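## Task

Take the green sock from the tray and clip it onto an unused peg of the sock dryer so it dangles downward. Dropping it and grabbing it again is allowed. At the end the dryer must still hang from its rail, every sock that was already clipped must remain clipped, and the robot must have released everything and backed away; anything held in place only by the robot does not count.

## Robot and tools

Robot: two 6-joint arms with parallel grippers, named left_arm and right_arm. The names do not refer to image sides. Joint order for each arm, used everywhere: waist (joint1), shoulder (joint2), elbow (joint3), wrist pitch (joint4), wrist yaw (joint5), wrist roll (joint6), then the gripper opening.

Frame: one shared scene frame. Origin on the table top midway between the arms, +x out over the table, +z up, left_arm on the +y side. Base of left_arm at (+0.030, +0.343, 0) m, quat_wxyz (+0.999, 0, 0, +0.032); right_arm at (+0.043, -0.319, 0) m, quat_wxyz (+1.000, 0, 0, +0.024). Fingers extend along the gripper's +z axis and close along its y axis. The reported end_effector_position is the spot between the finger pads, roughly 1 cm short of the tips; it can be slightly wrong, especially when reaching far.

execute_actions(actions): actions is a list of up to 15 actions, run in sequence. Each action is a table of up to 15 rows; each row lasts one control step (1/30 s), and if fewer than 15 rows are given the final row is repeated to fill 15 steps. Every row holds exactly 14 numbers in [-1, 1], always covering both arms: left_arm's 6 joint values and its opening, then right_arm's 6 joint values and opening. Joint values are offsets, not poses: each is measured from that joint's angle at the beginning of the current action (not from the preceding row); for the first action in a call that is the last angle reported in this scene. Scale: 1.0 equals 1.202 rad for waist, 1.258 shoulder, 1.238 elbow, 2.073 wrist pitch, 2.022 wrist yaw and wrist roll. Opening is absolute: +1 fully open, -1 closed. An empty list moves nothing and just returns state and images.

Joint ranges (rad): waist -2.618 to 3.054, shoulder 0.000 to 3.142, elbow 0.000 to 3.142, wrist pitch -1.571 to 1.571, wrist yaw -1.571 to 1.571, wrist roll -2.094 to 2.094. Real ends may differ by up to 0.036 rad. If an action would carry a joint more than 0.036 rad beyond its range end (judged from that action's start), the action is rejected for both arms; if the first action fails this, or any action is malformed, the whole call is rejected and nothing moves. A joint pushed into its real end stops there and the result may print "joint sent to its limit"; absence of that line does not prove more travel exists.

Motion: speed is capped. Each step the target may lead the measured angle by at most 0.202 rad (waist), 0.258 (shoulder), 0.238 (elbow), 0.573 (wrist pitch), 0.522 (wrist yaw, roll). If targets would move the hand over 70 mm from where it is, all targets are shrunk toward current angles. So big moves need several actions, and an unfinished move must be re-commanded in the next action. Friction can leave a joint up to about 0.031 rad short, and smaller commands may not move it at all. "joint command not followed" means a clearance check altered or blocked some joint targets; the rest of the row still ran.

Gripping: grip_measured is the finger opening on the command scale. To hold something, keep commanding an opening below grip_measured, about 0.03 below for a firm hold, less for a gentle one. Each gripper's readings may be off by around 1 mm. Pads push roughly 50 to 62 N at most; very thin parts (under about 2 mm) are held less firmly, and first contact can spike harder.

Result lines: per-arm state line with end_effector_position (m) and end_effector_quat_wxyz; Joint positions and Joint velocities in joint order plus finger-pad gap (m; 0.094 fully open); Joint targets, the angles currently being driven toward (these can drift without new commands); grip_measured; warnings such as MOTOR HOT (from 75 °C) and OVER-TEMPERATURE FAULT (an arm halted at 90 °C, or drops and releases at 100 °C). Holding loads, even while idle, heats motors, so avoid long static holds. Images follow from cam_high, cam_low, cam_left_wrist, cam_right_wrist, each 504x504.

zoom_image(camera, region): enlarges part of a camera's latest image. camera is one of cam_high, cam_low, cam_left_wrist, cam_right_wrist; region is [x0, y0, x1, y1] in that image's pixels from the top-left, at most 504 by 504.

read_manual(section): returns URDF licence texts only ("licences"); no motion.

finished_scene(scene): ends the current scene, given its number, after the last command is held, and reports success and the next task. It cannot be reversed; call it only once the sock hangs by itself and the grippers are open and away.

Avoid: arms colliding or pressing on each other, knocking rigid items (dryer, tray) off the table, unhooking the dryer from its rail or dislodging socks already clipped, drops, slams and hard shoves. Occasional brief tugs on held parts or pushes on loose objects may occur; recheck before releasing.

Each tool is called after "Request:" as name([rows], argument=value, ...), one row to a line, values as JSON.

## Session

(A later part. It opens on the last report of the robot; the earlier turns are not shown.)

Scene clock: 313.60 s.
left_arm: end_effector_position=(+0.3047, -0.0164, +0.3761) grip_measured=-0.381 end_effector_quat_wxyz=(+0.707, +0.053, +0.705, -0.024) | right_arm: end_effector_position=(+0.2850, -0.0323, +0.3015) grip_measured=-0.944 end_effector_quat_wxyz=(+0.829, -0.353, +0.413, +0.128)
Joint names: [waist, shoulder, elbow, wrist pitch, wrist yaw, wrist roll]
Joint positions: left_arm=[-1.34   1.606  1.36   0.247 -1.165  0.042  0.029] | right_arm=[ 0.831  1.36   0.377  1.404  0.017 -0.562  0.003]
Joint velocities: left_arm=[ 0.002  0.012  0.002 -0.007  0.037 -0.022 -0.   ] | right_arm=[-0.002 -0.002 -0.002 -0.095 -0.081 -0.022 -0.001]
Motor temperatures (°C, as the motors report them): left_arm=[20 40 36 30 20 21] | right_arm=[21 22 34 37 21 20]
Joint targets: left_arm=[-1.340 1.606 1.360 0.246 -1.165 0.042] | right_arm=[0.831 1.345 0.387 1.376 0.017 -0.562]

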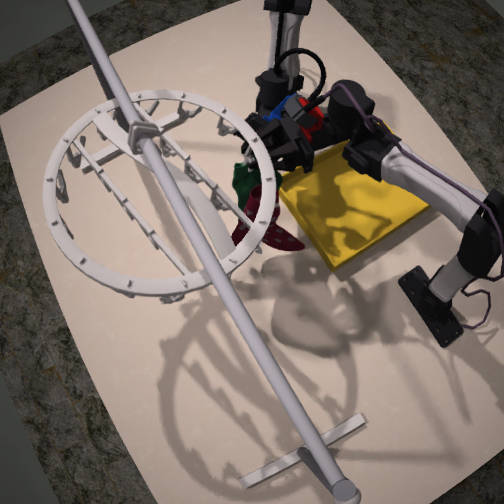

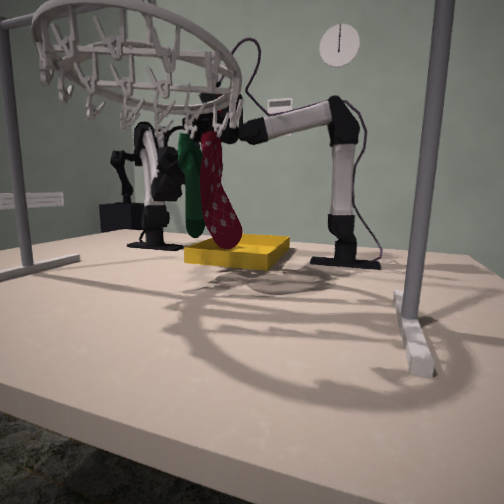

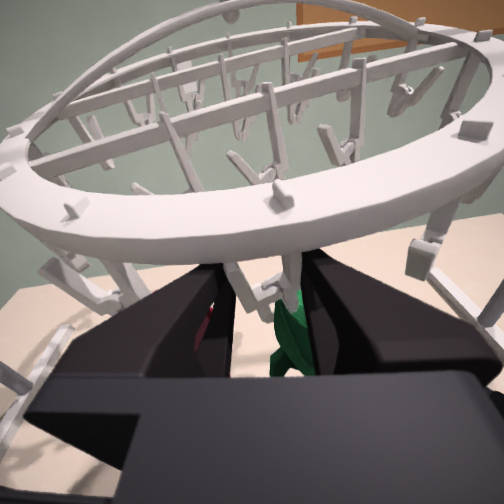

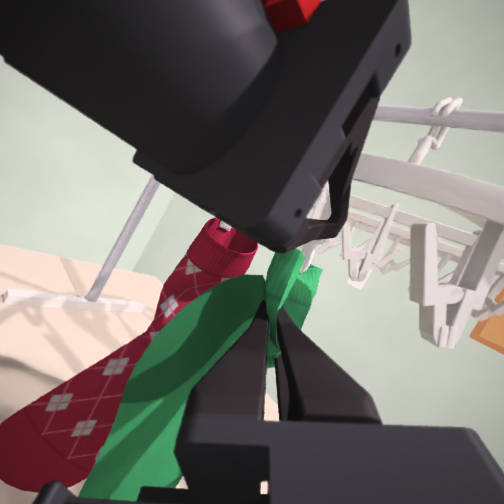

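Request:
execute_actions([
  [[0,0,0,0,0,0,-0.41, 0,-0.02,0.012,-0.01,0,0,-1],[0,0,0,0,0,0,-0.41, 0,-0.025,0.015,-0.014,0,0,-1],[0,0,0,0,0,0,-0.41, 0,-0.03,0.018,-0.018,0,0,-1],[0,0,0,0,0,0,-0.41, 0,-0.035,0.021,-0.022,0,0,-1],[0,0,0,0,0,0,-0.41, 0,-0.04,0.024,-0.026,0,0,-1],[0,0,0,0,0,0,-0.41, 0,-0.043,0.028,-0.03,0,0,-1]],
])

Request:
zoom_image(camera="cam_low", region=[150, 100, 240, 180])

Request:
zoom_image(camera="cam_left_wrist", region=[210, 250, 340, 380])

Scene clock: 320.03 s.
left_arm: end_effector_position=(+0.3047, -0.0164, +0.3764) grip_measured=-0.381 end_effector_quat_wxyz=(+0.707, +0.053, +0.705, -0.025) | right_arm: end_effector_position=(+0.2842, -0.0333, +0.3143) grip_measured=-0.944 end_effector_quat_wxyz=(+0.834, -0.349, +0.408, +0.129)
Joint names: [waist, shoulder, elbow, wrist pitch, wrist yaw, wrist roll]
Joint positions: left_arm=[-1.34   1.606  1.36   0.249 -1.165  0.042  0.029] | right_arm=[ 0.831  1.324  0.399  1.363  0.017 -0.562  0.003]
Joint velocities: left_arm=[ 0.007  0.007  0.002  0.037  0.051 -0.007  0.   ] | right_arm=[-0.007 -0.007 -0.012 -0.051 -0.051  0.007 -0.001]
Motor temperatures (°C, as the motors report them): left_arm=[20 40 36 30 20 21] | right_arm=[21 23 34 36 21 20]
Joint targets: left_arm=[-1.340 1.606 1.360 0.247 -1.165 0.042] | right_arm=[0.831 1.306 0.411 1.342 0.017 -0.562]

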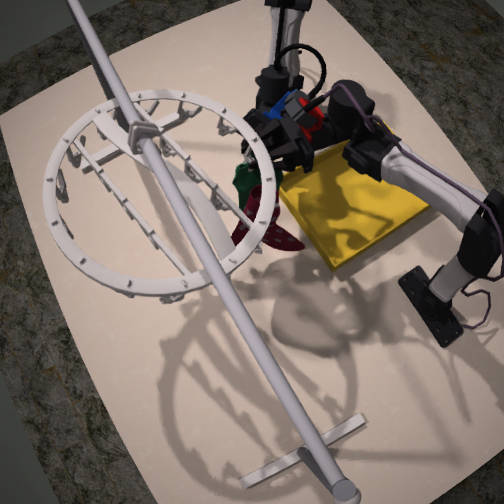

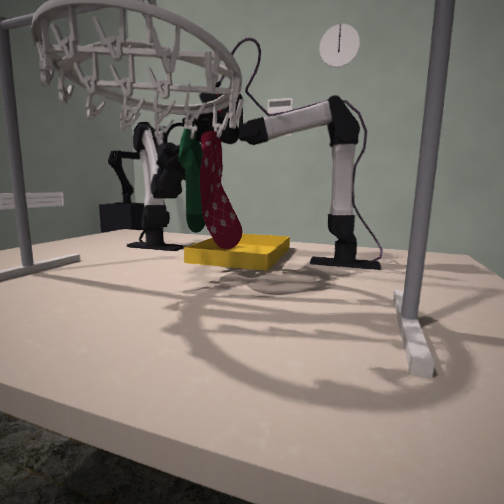

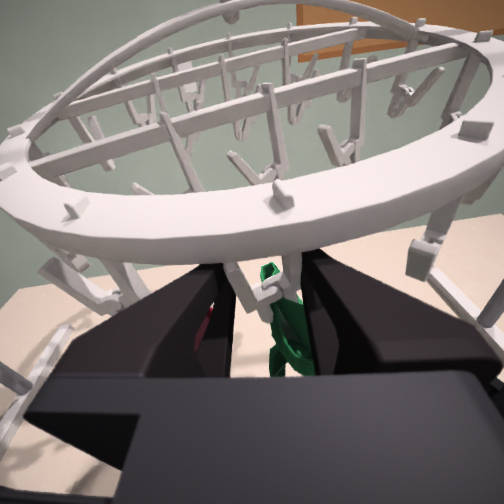

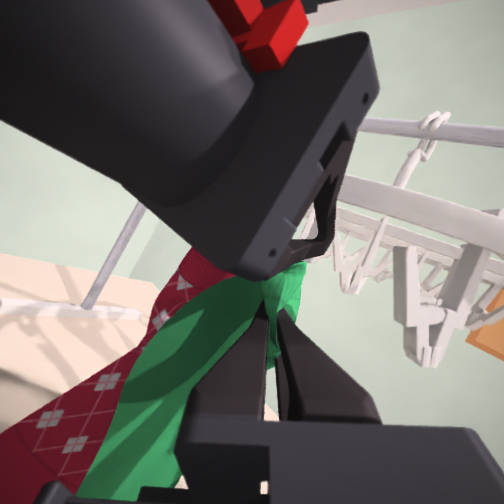

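Region (150, 100, 240, 180) of cam_low's 504x504 image, scaled by 5.600, with more detail than that image has.

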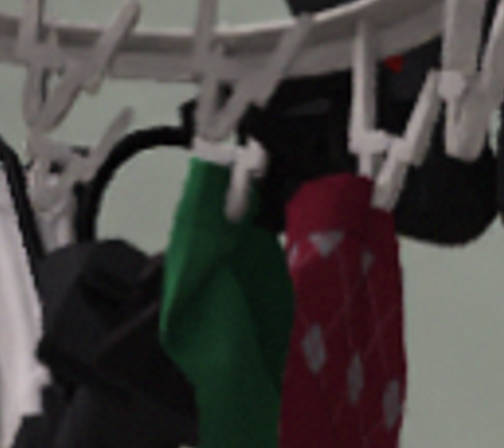

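Region (210, 250, 340, 380) of cam_left_wrist's 504x504 image, scaled by 3.877, with more detail than that image has.

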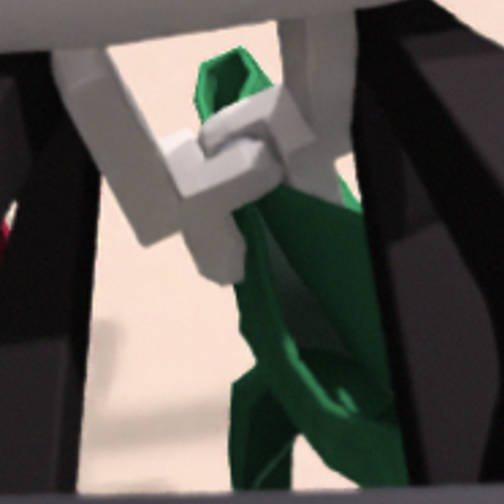

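Fully seated. Release the peg slowly.

Request:
execute_actions([
  [[0,0,0,0,0,0,-0.37, 0,0,0,0,0,0,-1],[0,0,0,0,0,0,-0.34, 0,0,0,0,0,0,-1],[0,0,0,0,0,0,-0.31, 0,0,0,0,0,0,-1],[0,0,0,0,0,0,-0.28, 0,0,0,0,0,0,-1],[0,0,0,0,0,0,-0.25, 0,0,0,0,0,0,-1],[0,0,0,0,0,0,-0.22, 0,0,0,0,0,0,-1],[0,0,0,0,0,0,-0.19, 0,0,0,0,0,0,-1],[0,0,0,0,0,0,-0.16, 0,0,0,0,0,0,-1],[0,0,0,0,0,0,-0.13, 0,0,0,0,0,0,-1],[0,0,0,0,0,0,-0.1, 0,0,0,0,0,0,-1],[0,0,0,0,0,0,-0.06, 0,0,0,0,0,0,-1],[0,0,0,0,0,0,-0.02, 0,0,0,0,0,0,-1],[0,0,0,0,0,0,0.02, 0,0,0,0,0,0,-1],[0,0,0,0,0,0,0.06, 0,0,0,0,0,0,-1],[0,0,0,0,0,0,0.1, 0,0,0,0,0,0,-1]],
  [[0,0,0,0,0,0,0.2, 0,0,0,0,0,0,-0.9],[0,0,0,0,0,0,0.25, 0,0,0,0,0,0,-0.85],[0,0,0,0,0,0,0.3, 0,0,0,0,0,0,-0.8],[0,0,0,0,0,0,0.35, 0,0,0,0,0,0,-0.7],[0,0,0,0,0,0,0.35, 0,0,0,0,0,0,-0.6],[0,0,0,0,0,0,0.35, 0,0,0,0,0,0,-0.5]],
])

Request:
zoom_image(camera="cam_low", region=[150, 100, 240, 180])

Scene clock: 326.63 s.
left_arm: end_effector_position=(+0.3047, -0.0164, +0.3764) grip_measured=+0.347 end_effector_quat_wxyz=(+0.707, +0.053, +0.705, -0.025) | right_arm: end_effector_position=(+0.2843, -0.0331, +0.3137) grip_measured=-0.502 end_effector_quat_wxyz=(+0.833, -0.349, +0.409, +0.129)
Joint names: [waist, shoulder, elbow, wrist pitch, wrist yaw, wrist roll]
Joint positions: left_arm=[-1.34   1.606  1.36   0.249 -1.165  0.042  0.063] | right_arm=[ 0.831  1.324  0.399  1.36   0.017 -0.562  0.023]
Joint velocities: left_arm=[-0.002 -0.007 -0.012  0.007  0.051  0.022  0.001] | right_arm=[-0.022  0.007 -0.017 -0.066 -0.11   0.007  0.001]
Motor temperatures (°C, as the motors report them): left_arm=[20 40 36 30 20 21] | right_arm=[21 23 34 36 21 20]
Joint targets: left_arm=[-1.340 1.606 1.360 0.249 -1.165 0.042] | right_arm=[0.831 1.324 0.399 1.360 0.017 -0.562]

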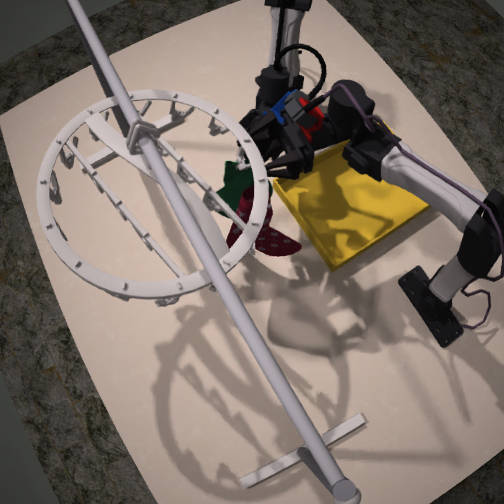

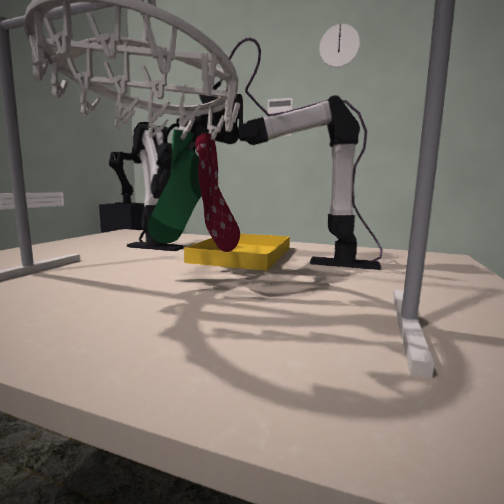

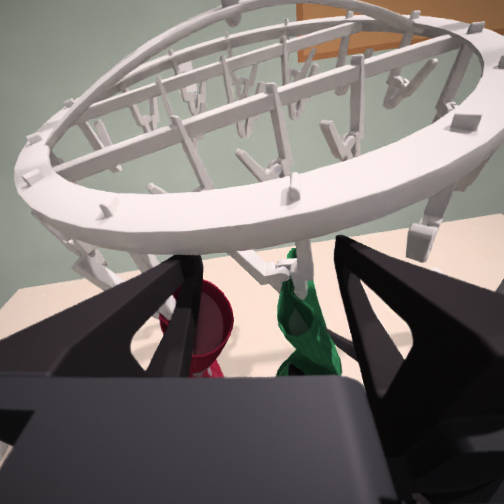

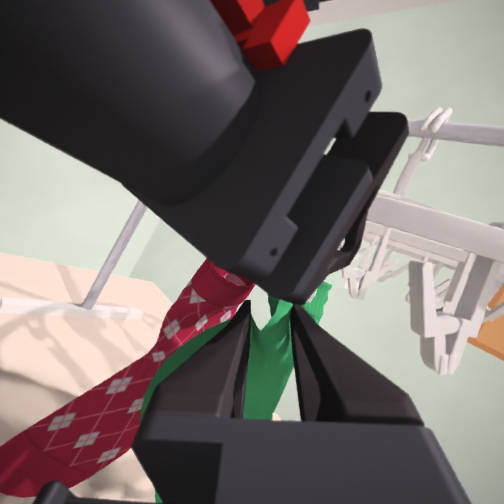

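Region (150, 100, 240, 180) of cam_low's 504x504 image, scaled by 5.600, with more detail than that image has.

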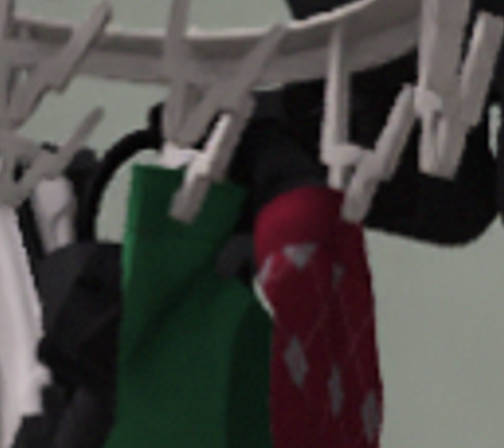

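Request:
execute_actions([
  [[0,0,0,0,0,0,0.35, 0,0,-0.13,0.05,0,0,-0.5]],
  [[-0.1,-0.04,-0.04,0,-0.065,0,0.35, 0,-0.2,-0.02,-0.17,0,0,-0.5]],
  [[-0.1,-0.1,-0.08,0,-0.05,0,0.35, -0.1,-0.3,-0.05,-0.17,0,0,-0.5]],
  [[0,-0.4,-0.2,-0.15,0,0,0.35, -0.1,-0.3,-0.04,-0.17,0,0.1,-0.5]],
  [[0,-0.4,-0.2,-0.1,0,0,0.35, 0,0,0,0,0,0,-0.5]],
])

Scene clock: 333.43 s.
left_arm: end_effector_position=(+0.2030, +0.2536, +0.3754) grip_measured=+0.347 end_effector_quat_wxyz=(+0.711, +0.026, +0.698, -0.083) | right_arm: end_effector_position=(+0.2466, -0.1663, +0.2982) grip_measured=-0.502 end_effector_quat_wxyz=(+0.809, -0.278, +0.507, +0.111)
Joint names: [waist, shoulder, elbow, wrist pitch, wrist yaw, wrist roll]
Joint positions: left_arm=[-1.59   0.424  0.772 -0.223 -1.371  0.042  0.063] | right_arm=[ 0.608  0.333  0.159  0.513  0.017 -0.371  0.023]
Joint velocities: left_arm=[-0.002  0.002  0.002 -0.051  0.007 -0.007 -0.001] | right_arm=[-0.002 -0.002 -0.012 -0.022 -0.051 -0.051  0.   ]
Motor temperatures (°C, as the motors report them): left_arm=[20 40 36 30 20 21] | right_arm=[21 24 34 36 21 20]
Joint targets: left_arm=[-1.590 0.434 0.763 -0.240 -1.369 0.042] | right_arm=[0.608 0.333 0.159 0.513 0.017 -0.372]

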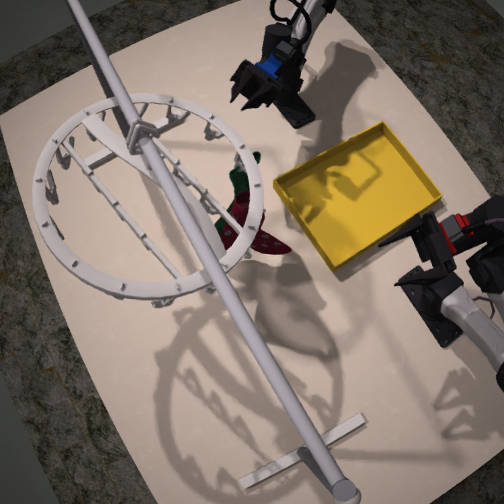

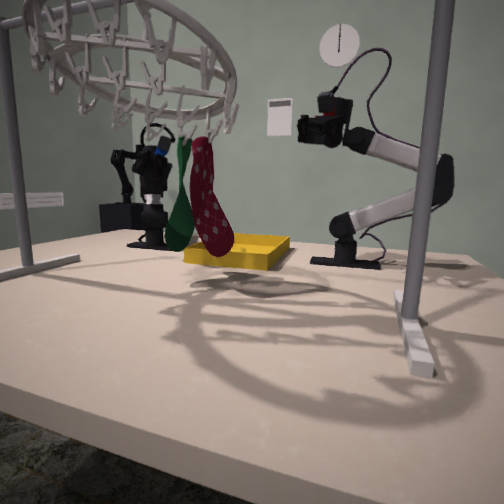

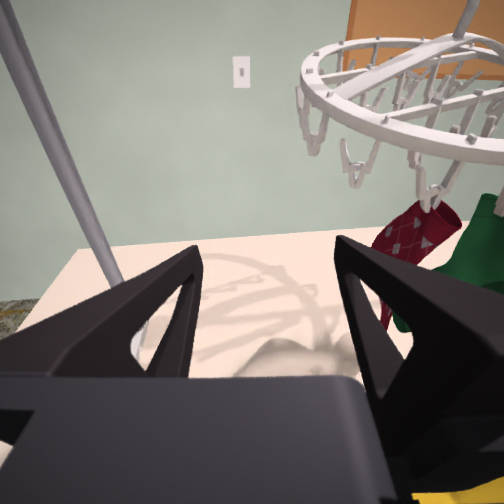

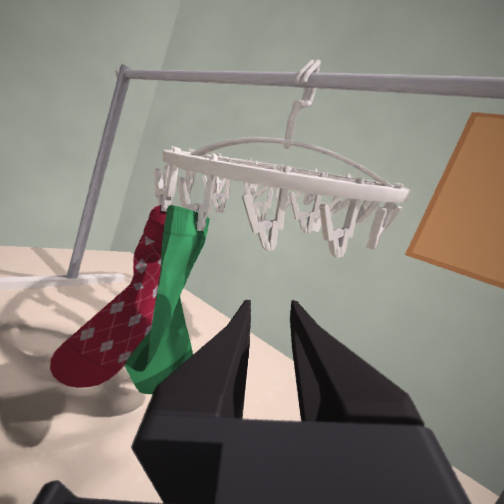

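Move the right a bit further clear, then finish.

Request:
execute_actions([
  [[0,0,0,0,0,0,0.35, 0.45,0,0,0,0,0,-0.5]],
])

Request:
finished_scene(scene=1)

Scene clock: 335.43 s.
left_arm: end_effector_position=(+0.2030, +0.2535, +0.3747) grip_measured=+0.347 end_effector_quat_wxyz=(+0.711, +0.028, +0.698, -0.081) | right_arm: end_effector_position=(+0.1405, -0.0841, +0.2982) grip_measured=-0.502 end_effector_quat_wxyz=(+0.751, -0.402, +0.415, +0.321)
Joint names: [waist, shoulder, elbow, wrist pitch, wrist yaw, wrist roll]
Joint positions: left_arm=[-1.59   0.424  0.772 -0.23  -1.371  0.042  0.063] | right_arm=[ 1.141  0.333  0.159  0.513  0.014 -0.371  0.023]
Joint velocities: left_arm=[ 0.007 -0.007 -0.002 -0.007 -0.022 -0.007 -0.001] | right_arm=[-0.017 -0.012  0.002 -0.037 -0.051 -0.007 -0.001]
Motor temperatures (°C, as the motors report them): left_arm=[20 39 36 30 20 21] | right_arm=[21 23 34 36 21 20]
Joint targets: left_arm=[-1.590 0.424 0.772 -0.223 -1.371 0.042] | right_arm=[1.149 0.333 0.159 0.513 0.017 -0.371]

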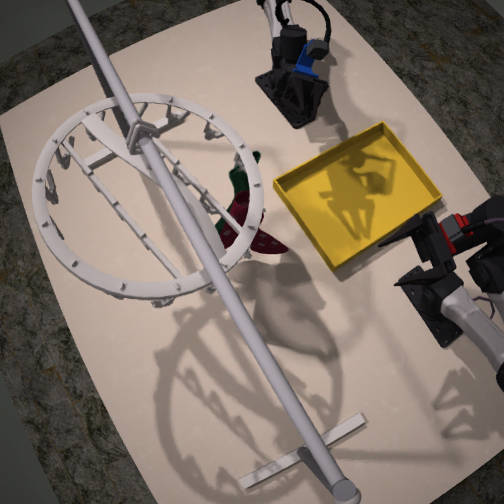

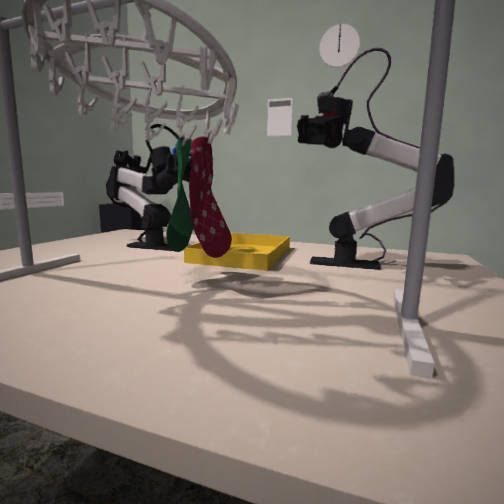

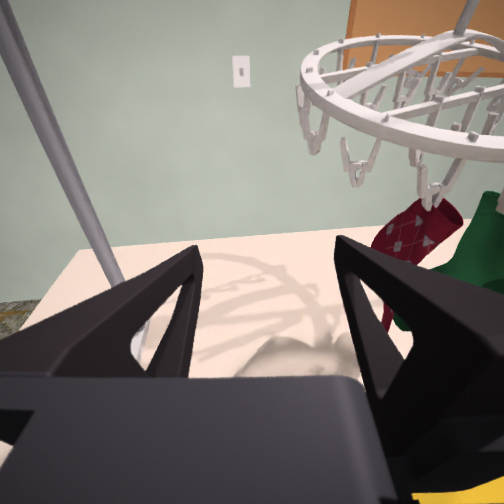

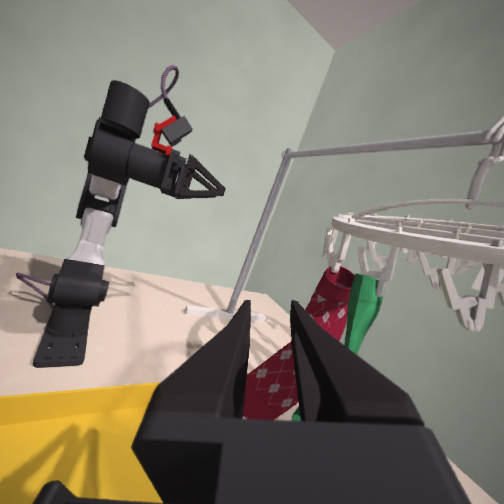

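The scene is finished: the task was done.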